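# Move the heavy drive-filled cartons onto the low platform

## Task

Four closed cartons look identical, and at least one still holds disk drives; a full one weighs roughly double the heaviest empty one. Put every drive-filled carton on the low platform, standing upright in its present orientation and not tilted. No empty carton may end up on the platform, above it, or propped against its top edge. Every carton's contents must stay entirely inside it. At the end, release everything and pull the gripper away, so that nothing depends on the robot to stay where it is.

## Robot and tools

Robot: a single seven-joint arm with a two-finger parallel gripper, mounted on a base that may sit slightly tilted on the table. Four cameras watch the scene, plus one on the wrist: cam_head_left, cam_head_right, cam_high, cam_low and cam_wrist, each 672x504 pixels. Images come back in that order.

Scene frame: the origin is on the table surface directly under the arm's base. +z is up. Looking along +x, +y points left. All positions are in metres and all orientations are quaternions written w first (qw, qx, qy, qz), both in this frame. The reported hand position can be a little off, especially when the arm reaches far.

Gripper frame: the fingers point along the gripper's own +z and open and close along its y axis. end_effector_position is the spot between the pads when they are shut. Closed fingertips stick out about 19 mm past that point, fully open ones about 6 mm. Closing pushes the tips roughly 13 mm further out, so keep that clearance above a surface.

The row. Every motion command uses rows of 9 numbers: x, y, z, qw, qx, qy, qz, position, speed. The first seven are an absolute pose (a place to go, not an offset) in the scene frame. position sets the finger opening, from -1 to 1: +1 is fully open (85 mm), 0 is about 41 mm, about -0.8 makes the pads touch, and -1 closes until something blocks them. speed, also -1 to 1, sets how fast the gap changes: about 20 mm/s at -1, 85 at 0, 150 at +1. Grip force is not adjustable; a full close squeezes each pad with roughly 190 to 235 N. For a gentler hold, open first, then close to just under the object's width. To release, command an opening wider than the object.

execute_actions(actions): actions is a list of actions. Each action is a list of up to 15 rows, one row per 1/30 s control step. A shorter list repeats its last row until the 15 steps are done, so one action lasts 0.5 s. An empty list just returns the current state and images. Each step's commanded pose is clipped to within 70 mm and 16 degrees of where the gripper measures, and after an action the arm only carries on to the last clipped pose, so far targets take several actions. An action is rejected if its target lies more than 0.6 m from the gripper's starting position along any of the gripper's axes. If any action is malformed, or the first one fails that check against the last reported state, nothing in the call runs. Repeat the wanted quaternion in every row, because the reported one drifts.

move(target, speed, blocking): target is one 9-number row, an absolute pose plus finger settings, and the finger settings are applied at the start. The gripper follows a straight path there. speed is in m/s, from 0.002 to 0.5 (default 0.25), and turning is capped at twice that number in rad/s. A path lasts 0.5 to 10 s and is cut off at 10 s. The path ignores obstacles, and the hand can lag, stray or overshoot the speed near full reach. A faster move, or a target set further beyond a contact, hits or presses harder. The result adds a move: line with the ending (done, off_target, moving, held, fault), the limits that acted, and the remaining distance to target. limits=paced means the pose was clipped. limits=held means a check blocked some steps, after which the arm may catch up fast. With blocking=false the reply comes after 0.5 s while the arm keeps going. Before sending more rows or moves, call wait or stop.

wait(seconds): 0 to 10 s. The arm holds its last command, and a running move continues. stop(): brakes a running move, which needs some distance, and the fingers keep moving. zoom_image(camera, region): region is [x0, y0, x1, y1] in pixels of that camera's latest image, at most 504 by 504. finished_scene(scene): ends the current scene, given its number. It cannot be undone.

Result lines: the state gives end_effector_position and end_effector_quat_wxyz. Hand target is the pose the controller is currently driving toward. A pose unreachable line means the clearance check altered or blocked the command; the mount under the base counts as part of the arm. position_measured_pct is about 50 minus 50 times the fingers' actual position number, with 0 meaning fully open. If it stops below about 90, the fingers are holding or blocked by something. At about 90 or a bit more, the pads have met on nothing or on something very thin.

Limits and faults: joint load limits are 49.1 N m for waist, shoulder, upper arm roll and elbow, and 30.9 N m for forearm roll, wrist pitch and wrist roll. Carried weight counts toward them. Reaching a limit freezes the arm for 10 s and drops the rest of the call. Holding a load heats the motors, including while you think. MOTOR HOT appears from 60 °C. At 75 °C an OVER-TEMPERATURE FAULT occurs and the arm sags.

Hints and cautions: a full carton is about twice as heavy, so lifting each one briefly can reveal which is which. Grip cartons firmly, keep them upright, and set them down gently. Avoid drops, slams, fast collisions and hard pushes. Never knock anything off the table. Occasional tugs on held items or nudges to loose ones may happen.

Each tool is called after "Call:" by a JSON object that holds its "name" and its "arguments".

## Session

Call:
{"name": "move", "arguments": {"target": [0.47,0.25,0.30,0,1,0,0,1,0]}}

Scene clock: 5.47 s.
end_effector_position=(+0.4701, +0.2504, +0.3008) position_measured_pct=0.0 end_effector_quat_wxyz=(-0.000, +1.000, +0.001, +0.001)
Joint positions: [-0.976  0.742  0.99   1.285 -0.609  1.422 -1.645]
Joint velocities: [ 0.003  0.005 -0.002 -0.002 -0.     0.    -0.001]
Motor temperatures (°C, as the motors report them): [34 35 35 36 39 45 44]
Hand target: +0.470, +0.250, +0.301; -0.000, +1.000, +0.001, +0.001
Off the commanded pose: 0.001 m, 0 deg.
move: done

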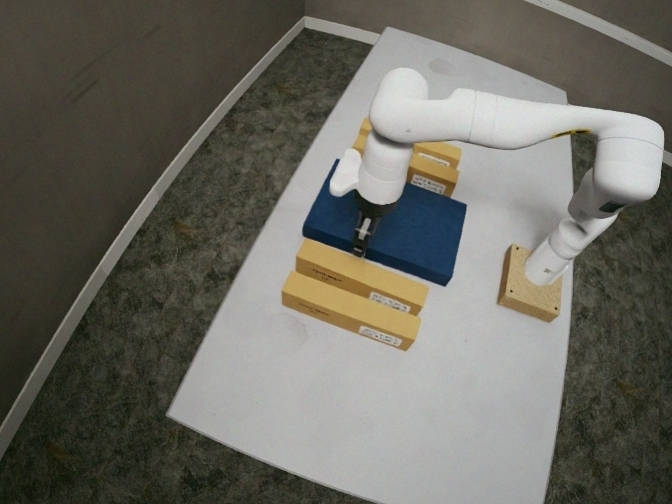

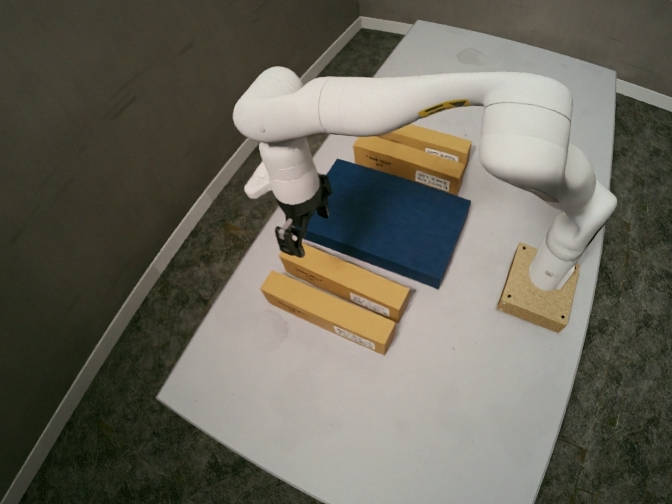

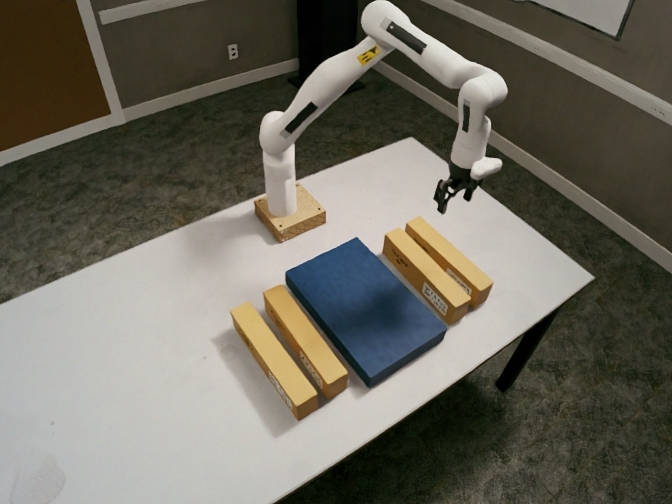

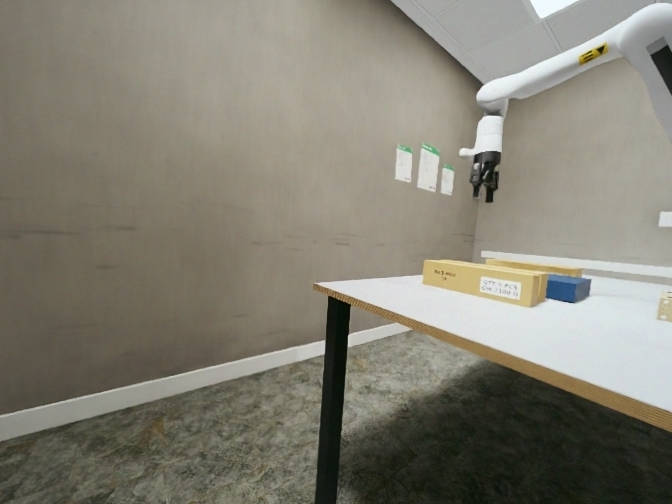

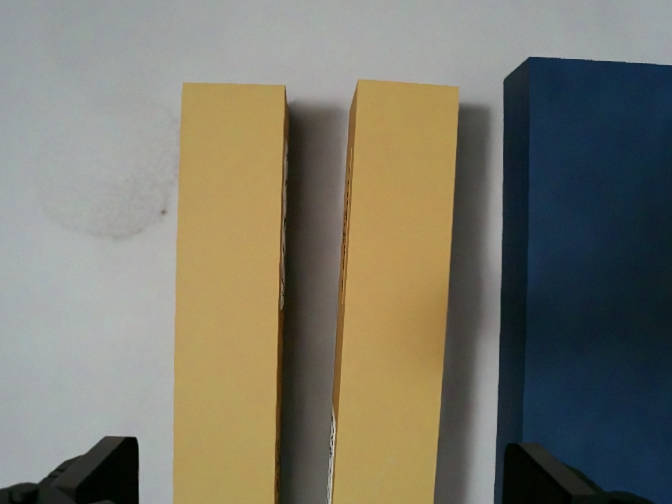

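Call:
{"name": "move", "arguments": {"target": [0.47,0.29,0.11,0,1,0,0,0.6,0]}}

Scene clock: 7.03 s.
end_effector_position=(+0.4703, +0.2907, +0.1103) position_measured_pct=19.8 end_effector_quat_wxyz=(-0.000, +1.000, -0.000, +0.000)
Joint positions: [-0.982  0.998  0.841  1.455 -0.806  1.054 -1.581]
Joint velocities: [ 0.003  0.005 -0.    -0.     0.001 -0.     0.002]
Motor temperatures (°C, as the motors report them): [34 35 35 36 39 45 44]
Hand target: +0.470, +0.290, +0.110; +0.000, +1.000, -0.000, +0.000
Off the commanded pose: 0.001 m, 0 deg.
move: done

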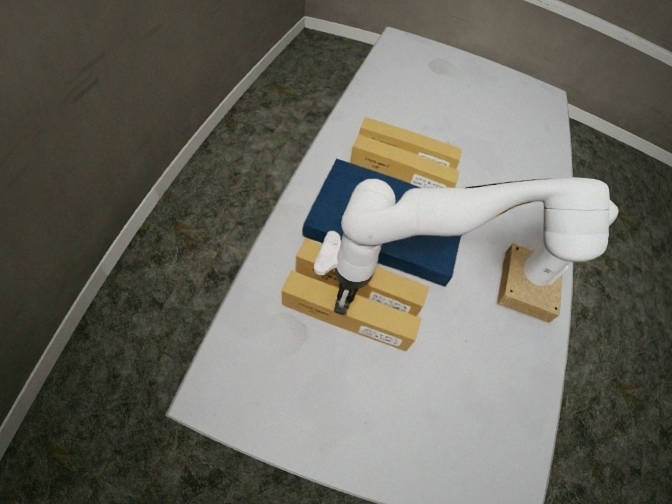

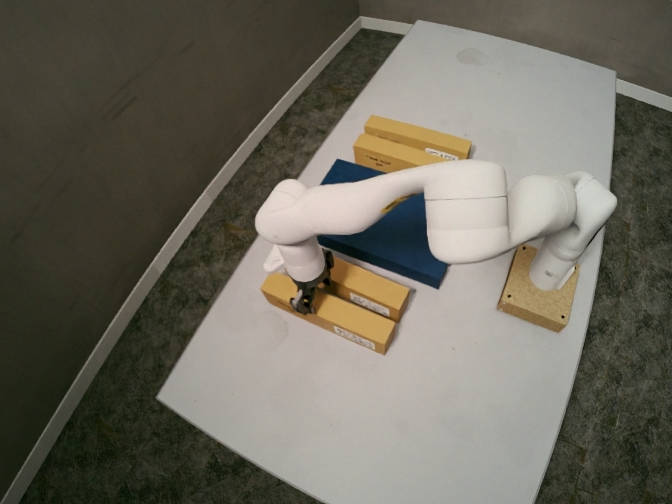

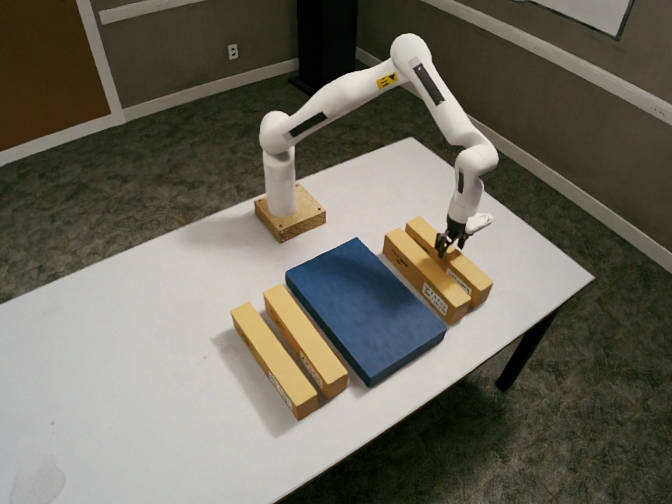

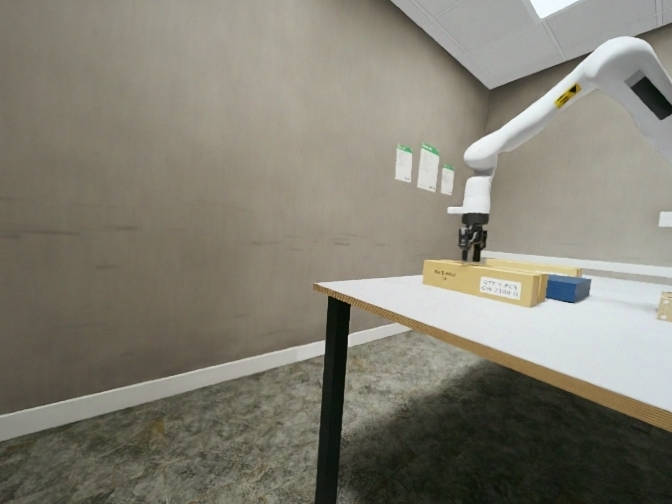

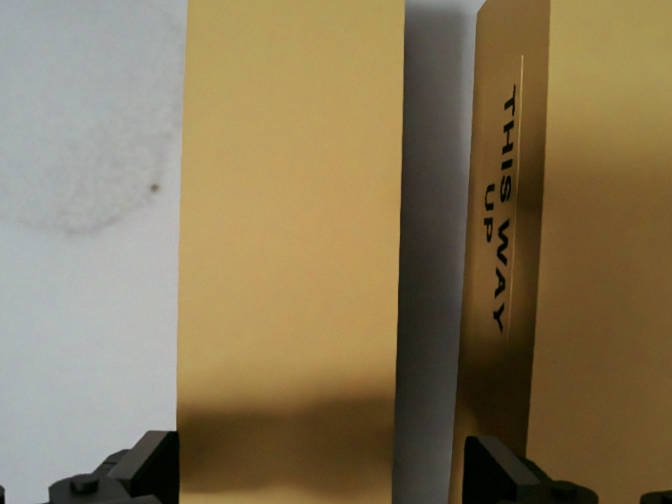

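Call:
{"name": "move", "arguments": {"target": [0.47,0.298,0.11,0,1,0,0,0.4,0]}}

Call:
{"name": "move", "arguments": {"target": [0.47,0.298,0.047,0,1,0,0,0.4,0], "speed": 0.08}}

Call:
{"name": "move", "arguments": {"target": [0.47,0.298,0.047,0,1,0,0,-1,0]}}

Call:
{"name": "move", "arguments": {"target": [0.47,0.298,0.10,0,1,0,0,-1,0], "speed": 0.1}}

Scene clock: 8.00 s.
end_effector_position=(+0.4700, +0.2980, +0.1100) position_measured_pct=29.8 end_effector_quat_wxyz=(-0.000, +1.000, -0.000, -0.000)
Joint positions: [-0.989  1.005  0.841  1.439 -0.806  1.062 -1.597]
Joint velocities: [ 0.001  0.001  0.    -0.    -0.001 -0.001  0.   ]
Motor temperatures (°C, as the motors report them): [34 35 35 36 39 45 44]
Hand target: +0.470, +0.298, +0.110; -0.000, +1.000, +0.000, -0.000
Off the commanded pose: 0.000 m, 0 deg.
move: done

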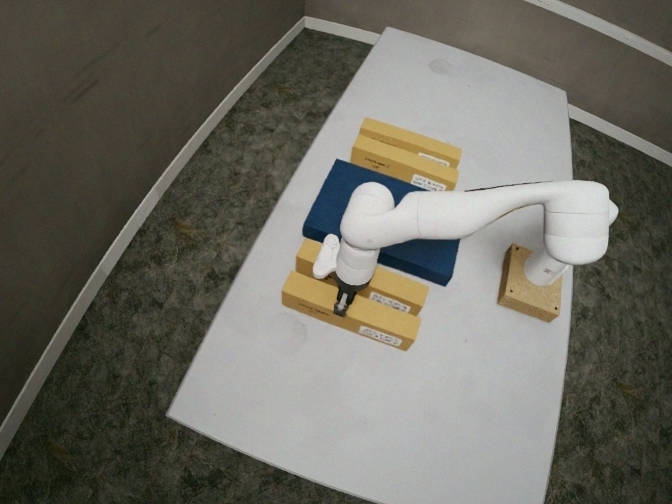

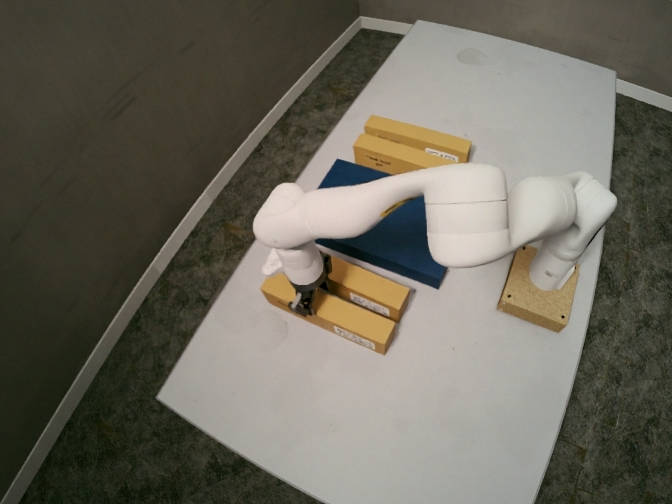

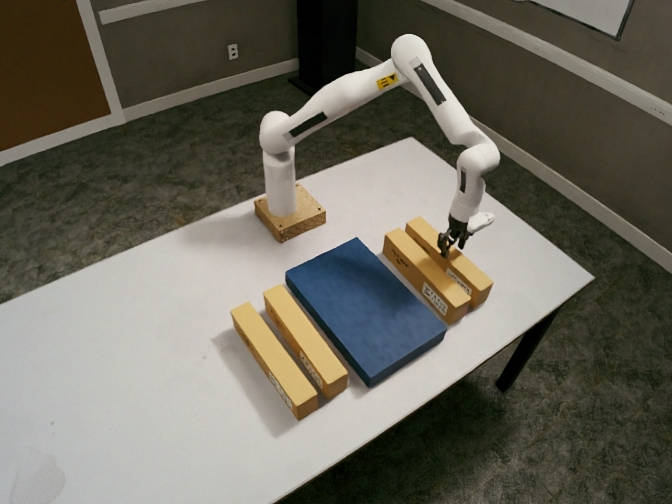

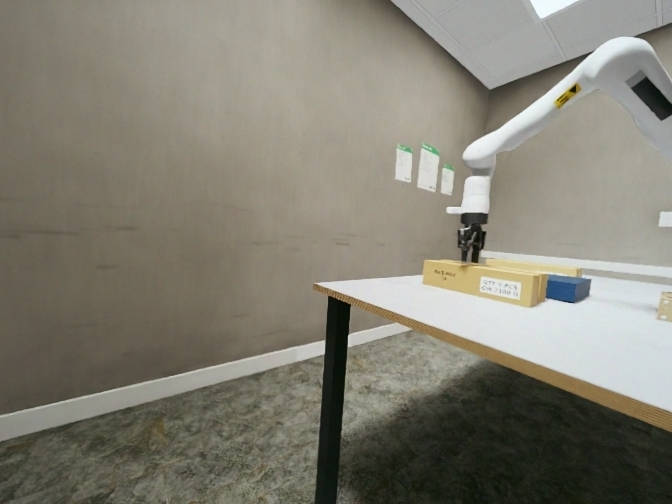

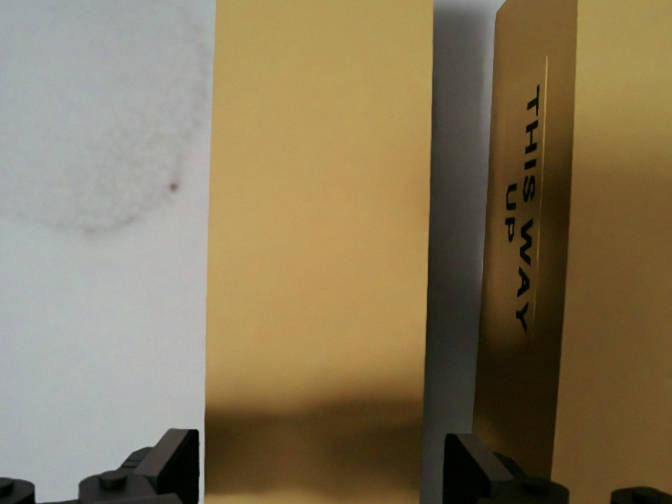

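Scene clock: 9.07 s.
end_effector_position=(+0.4704, +0.3001, +0.0491) position_measured_pct=29.8 end_effector_quat_wxyz=(-0.002, +1.000, +0.001, +0.001)
Joint positions: [-0.966  1.095  0.78   1.46  -0.877  0.955 -1.552]
Joint velocities: [-0.001  0.001  0.001 -0.001 -0.001  0.001  0.001]
Motor temperatures (°C, as the motors report them): [34 35 35 36 39 45 44]
Hand target: +0.470, +0.298, +0.047; +0.000, +1.000, -0.000, +0.000
Off the commanded pose: 0.003 m, 0 deg.
move: done

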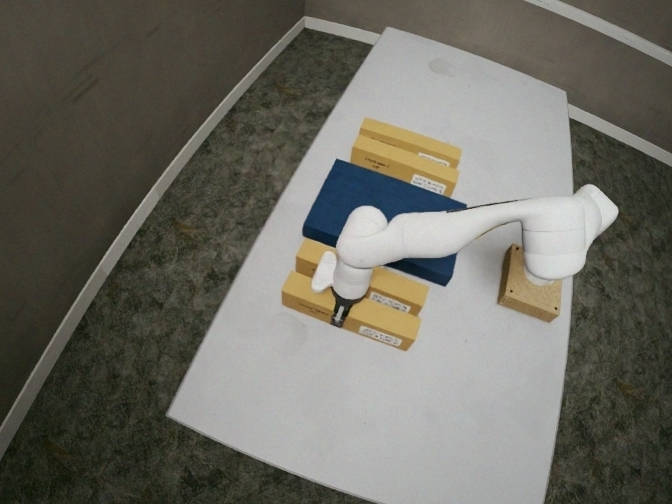

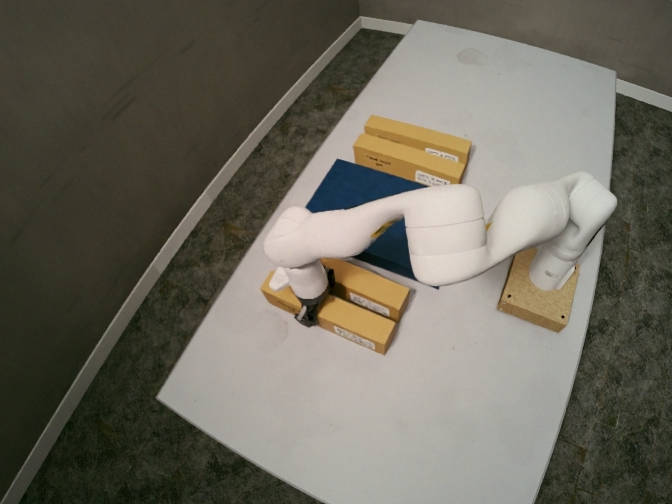

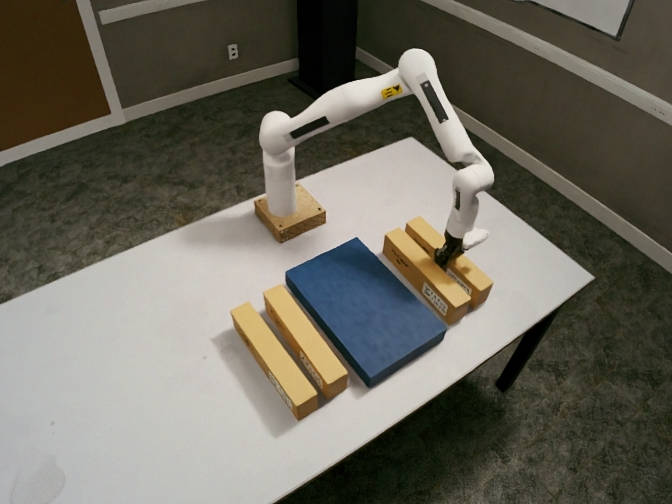

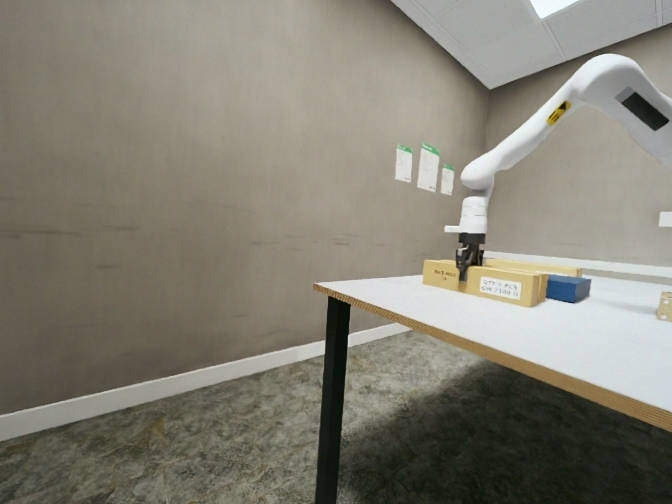

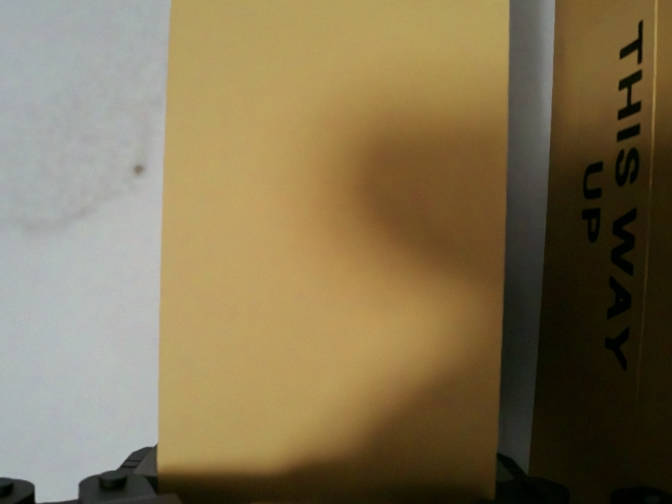

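Scene clock: 9.77 s.
end_effector_position=(+0.4704, +0.3001, +0.0504) position_measured_pct=35.7 end_effector_quat_wxyz=(-0.002, +1.000, +0.001, +0.001)
Joint positions: [-0.966  1.092  0.781  1.461 -0.878  0.956 -1.551]
Joint velocities: [-0.     0.     0.002 -0.    -0.     0.001  0.001]
Motor temperatures (°C, as the motors report them): [34 35 35 36 39 45 44]
Hand target: +0.470, +0.298, +0.047; +0.000, +1.000, +0.000, +0.000
Off the commanded pose: 0.004 m, 0 deg.
move: off_target

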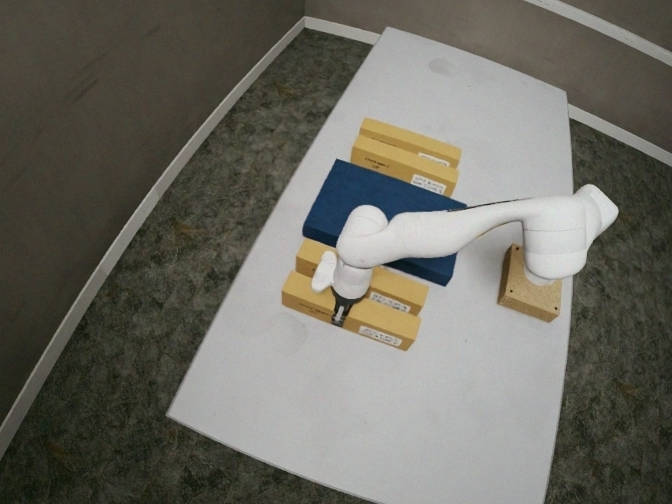

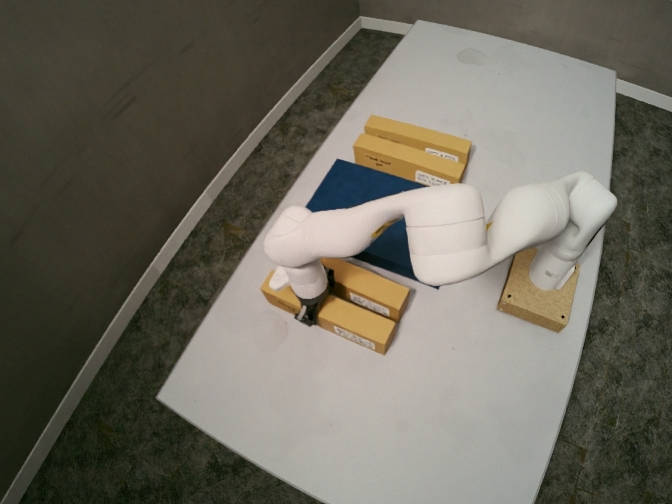

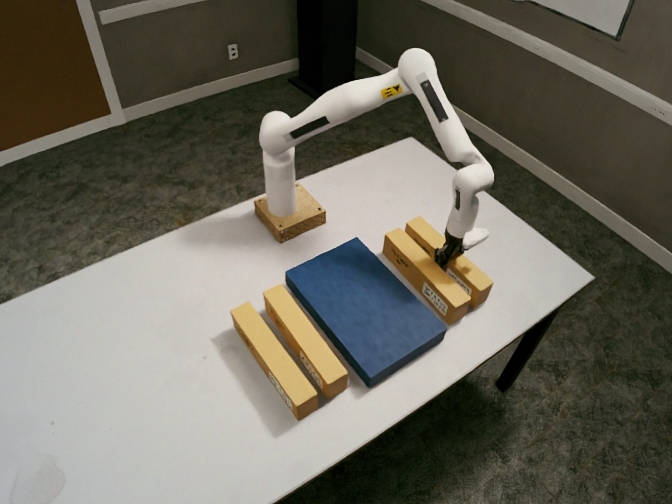

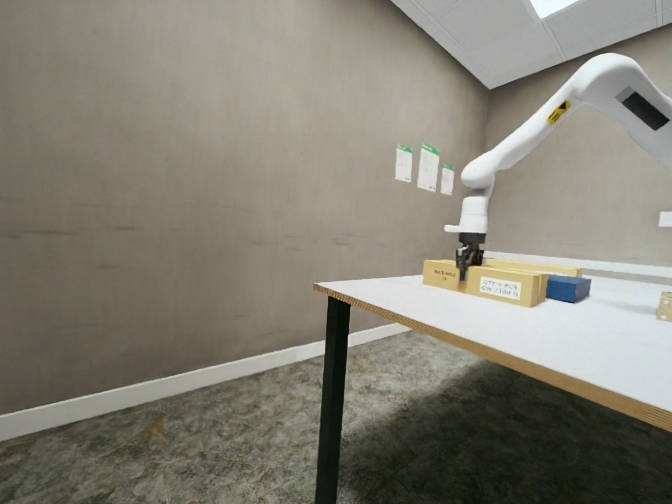

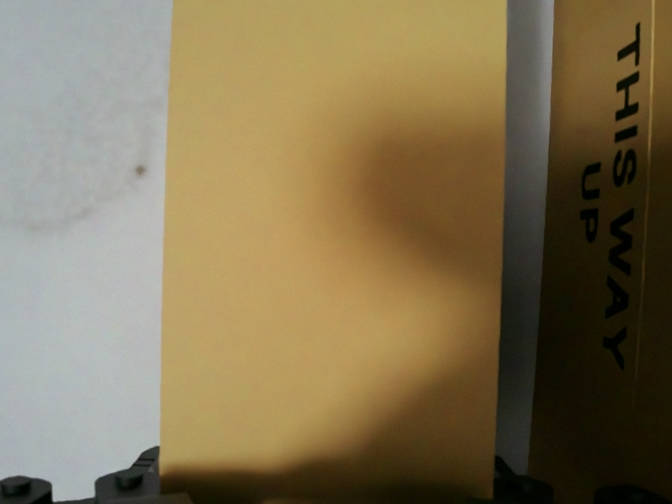

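Scene clock: 10.57 s.
end_effector_position=(+0.4659, +0.2953, +0.0921) position_measured_pct=35.7 end_effector_quat_wxyz=(+0.005, +1.000, -0.000, -0.006)
Joint positions: [-0.985  1.031  0.827  1.45  -0.818  1.043 -1.588]
Joint velocities: [-0.005 -0.    -0.003  0.002 -0.002  0.003  0.001]
Motor temperatures (°C, as the motors report them): [34 35 35 36 39 45 44]
Hand target: +0.470, +0.298, +0.100; -0.000, +1.000, +0.000, -0.000
Off the commanded pose: 0.009 m, 1 deg.
move: off_target

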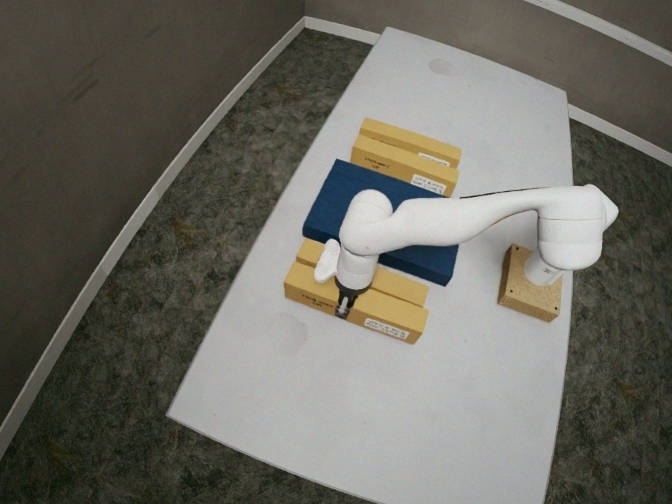

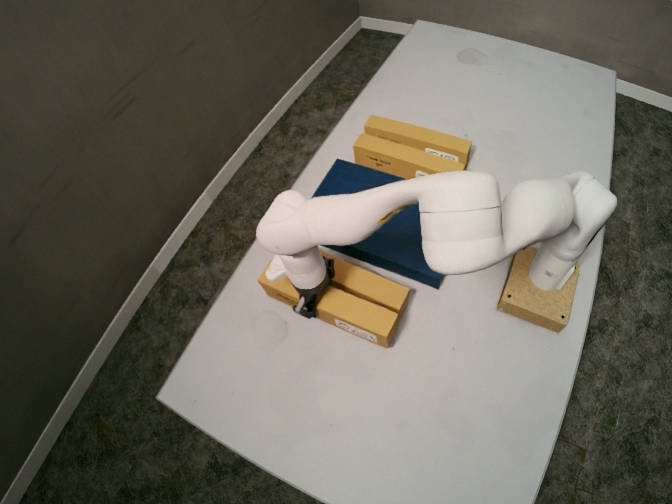

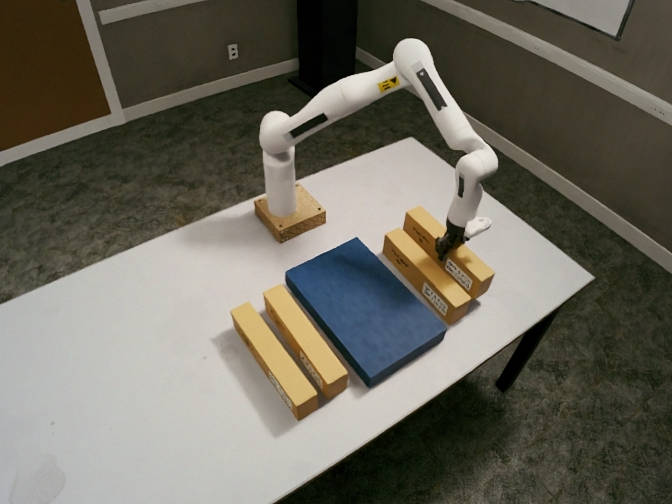

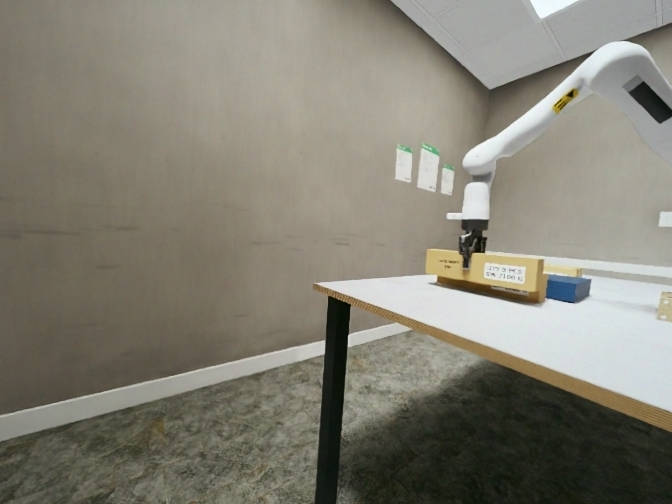

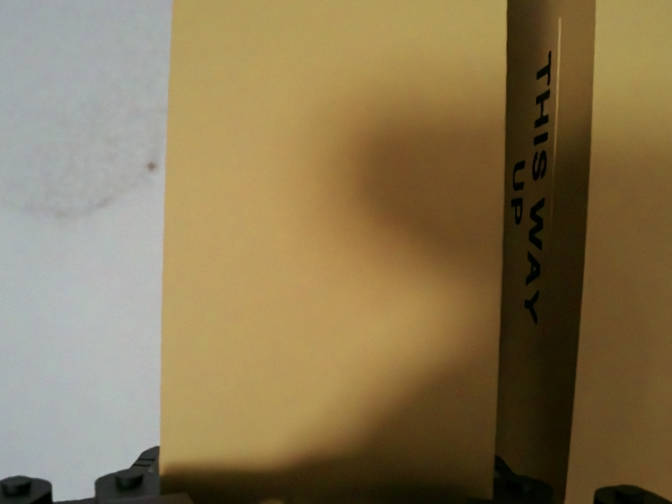

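Heavy (8 mm). Place at y=0.09.

Call:
{"name": "move", "arguments": {"target": [0.47,0.298,0.18,0,1,0,0,-1,0], "speed": 0.15}}

Call:
{"name": "move", "arguments": {"target": [0.47,0.09,0.18,0,1,0,0,-1,0], "speed": 0.15}}

Call:
{"name": "move", "arguments": {"target": [0.47,0.09,0.116,0,1,0,0,-1,0], "speed": 0.06}}

Scene clock: 11.63 s.
end_effector_position=(+0.4663, +0.2961, +0.1721) position_measured_pct=35.7 end_effector_quat_wxyz=(+0.005, +1.000, -0.000, -0.006)
Joint positions: [-1.008  0.926  0.899  1.385 -0.733  1.197 -1.648]
Joint velocities: [-0.005  0.001 -0.001  0.001 -0.004  0.001  0.002]
Motor temperatures (°C, as the motors report them): [34 35 35 36 39 45 44]
Hand target: +0.470, +0.298, +0.180; -0.000, +1.000, +0.000, -0.000
Off the commanded pose: 0.009 m, 1 deg.
move: off_target

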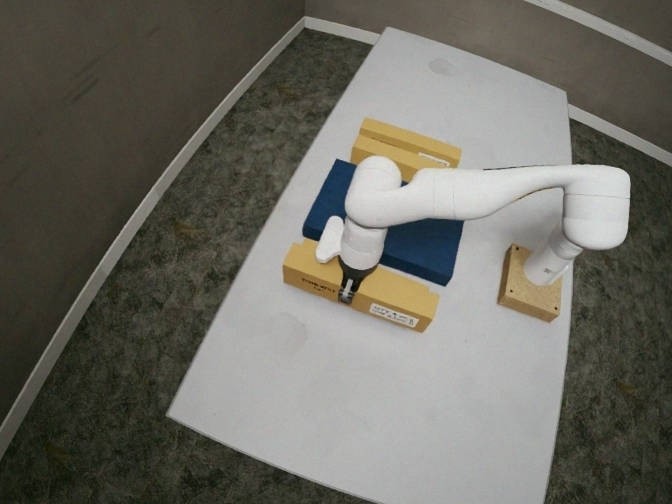

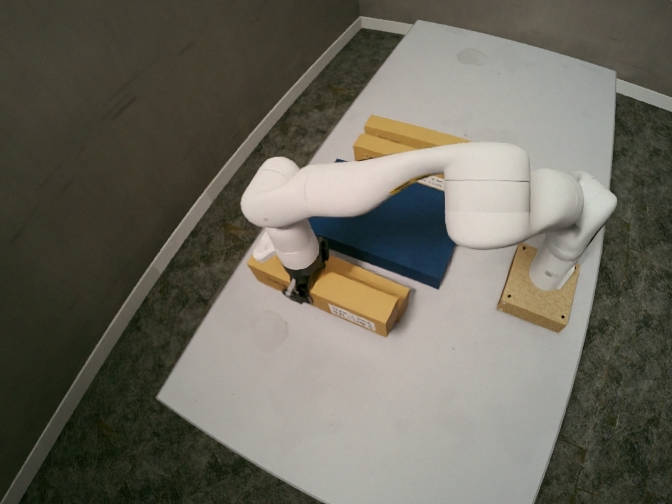

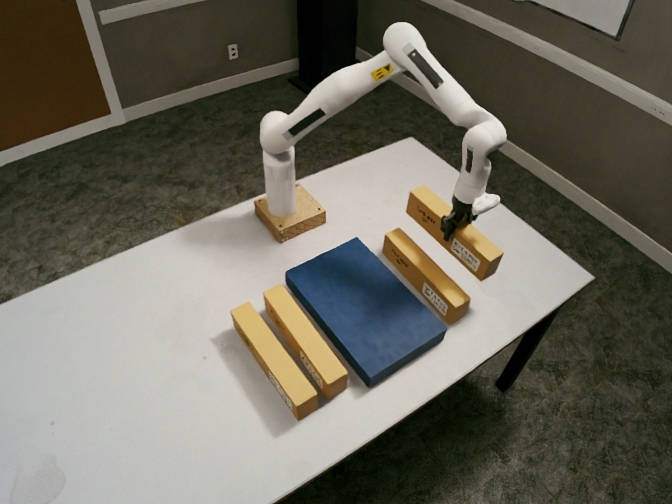

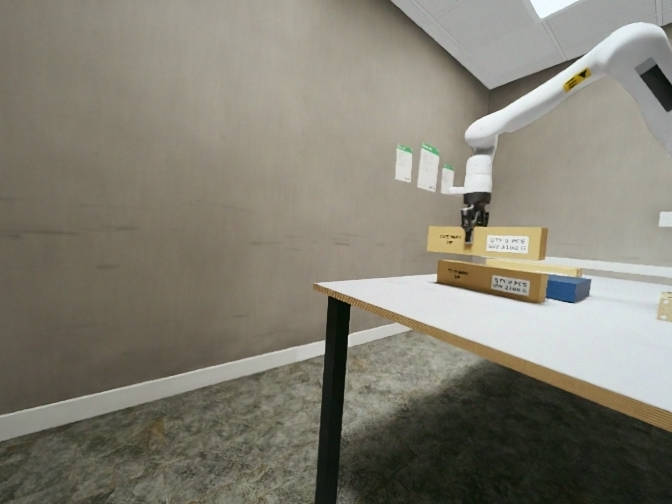

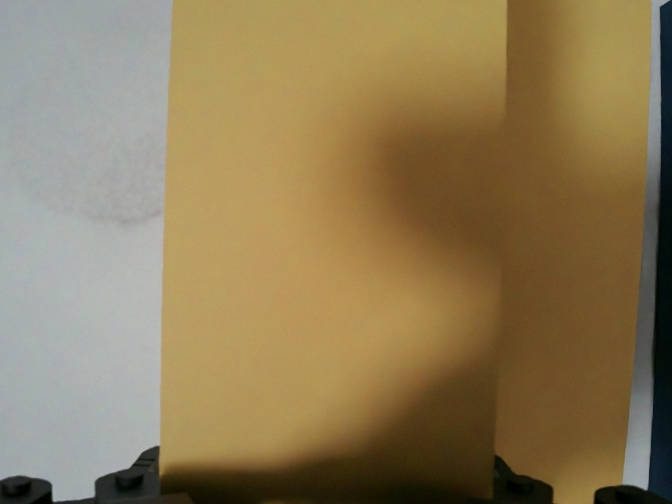

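Scene clock: 13.37 s.
end_effector_position=(+0.4675, +0.0896, +0.1740) position_measured_pct=35.7 end_effector_quat_wxyz=(+0.003, +1.000, +0.000, -0.005)
Joint positions: [-0.734  0.785  0.913  1.688 -0.698  1.042 -1.202]
Joint velocities: [ 0.002 -0.001  0.004 -0.001 -0.004  0.002  0.003]
Motor temperatures (°C, as the motors report them): [34 35 35 36 39 45 44]
Hand target: +0.471, +0.089, +0.180; +0.001, +1.000, -0.000, +0.001
Off the commanded pose: 0.007 m, 1 deg.
move: off_target

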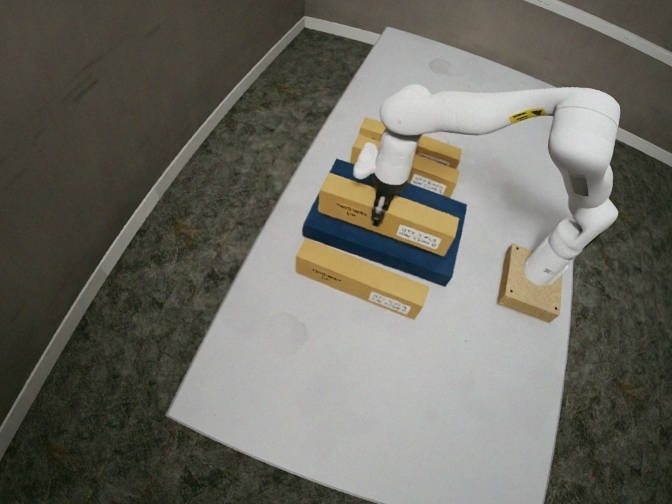

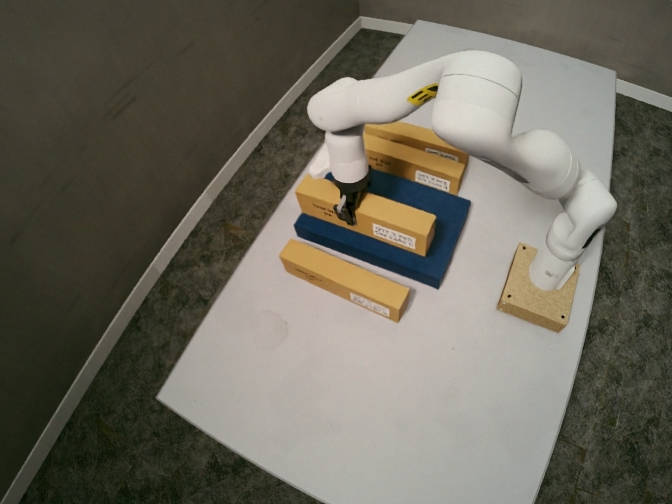

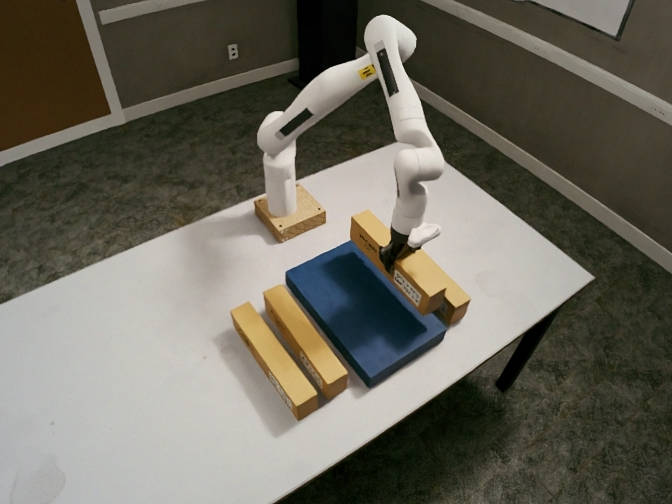

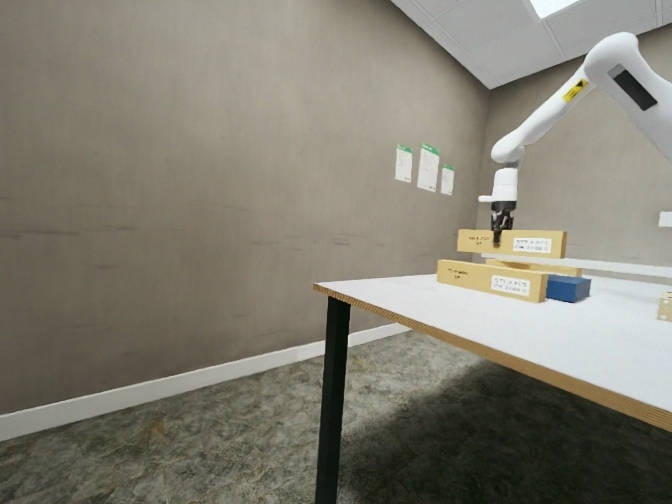

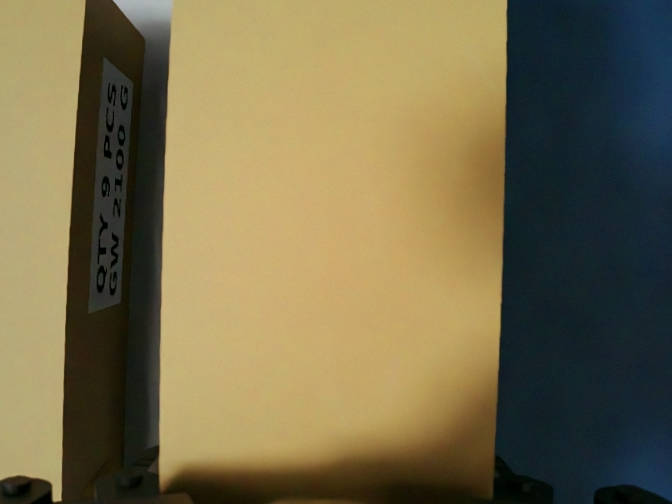

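Scene clock: 14.60 s.
end_effector_position=(+0.4669, +0.0896, +0.1116) position_measured_pct=35.7 end_effector_quat_wxyz=(+0.002, +1.000, -0.000, -0.005)
Joint positions: [-0.69   0.875  0.829  1.744 -0.797  0.908 -1.128]
Joint velocities: [ 0.001  0.    -0.    -0.001 -0.001  0.001 -0.   ]
Motor temperatures (°C, as the motors report them): [34 35 35 36 39 45 44]
Hand target: +0.470, +0.090, +0.116; +0.000, +1.000, -0.000, +0.000
Off the commanded pose: 0.005 m, 1 deg.
move: off_target

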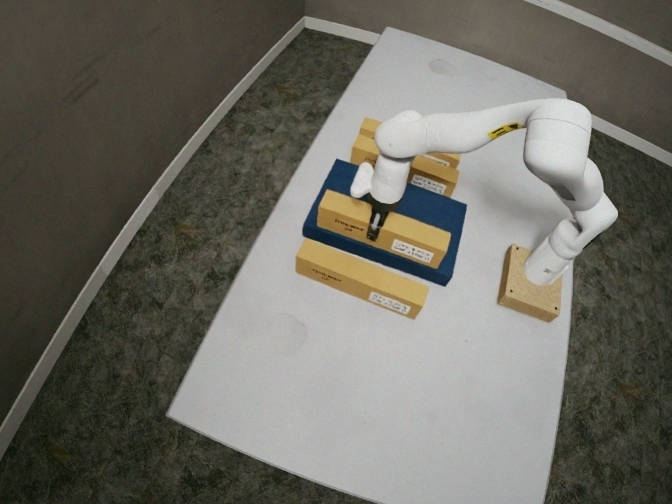

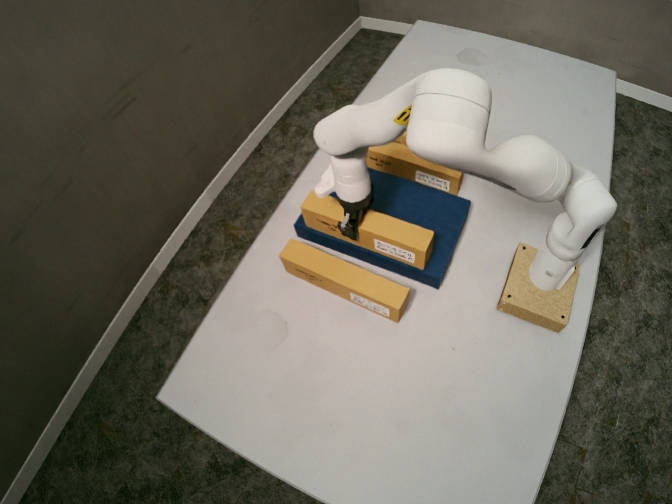

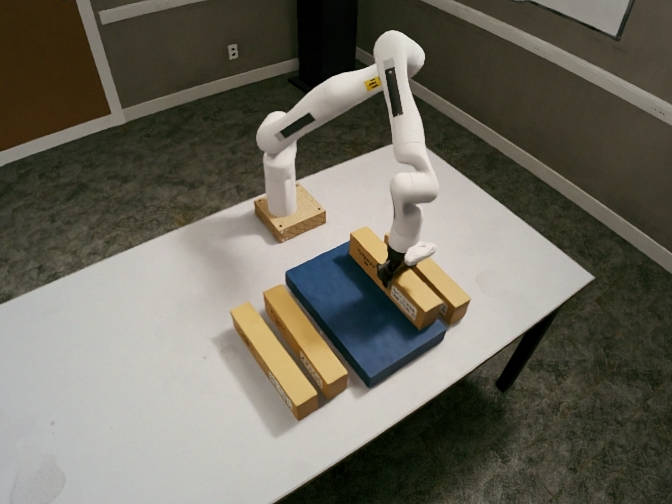

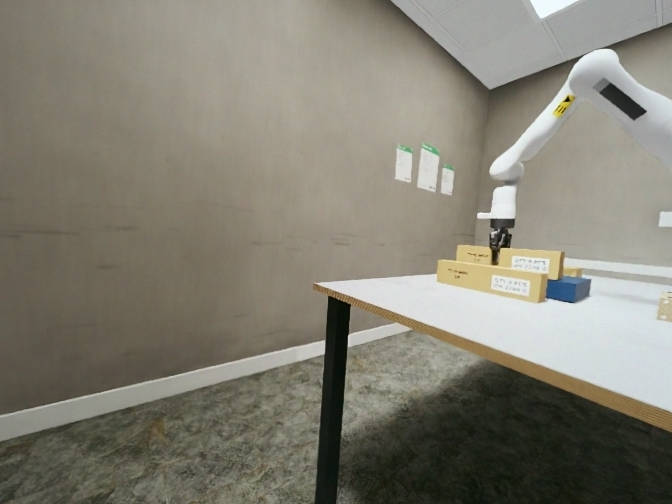

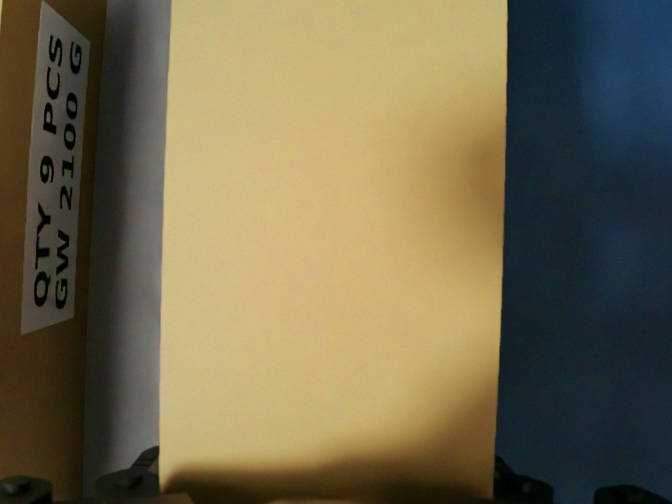

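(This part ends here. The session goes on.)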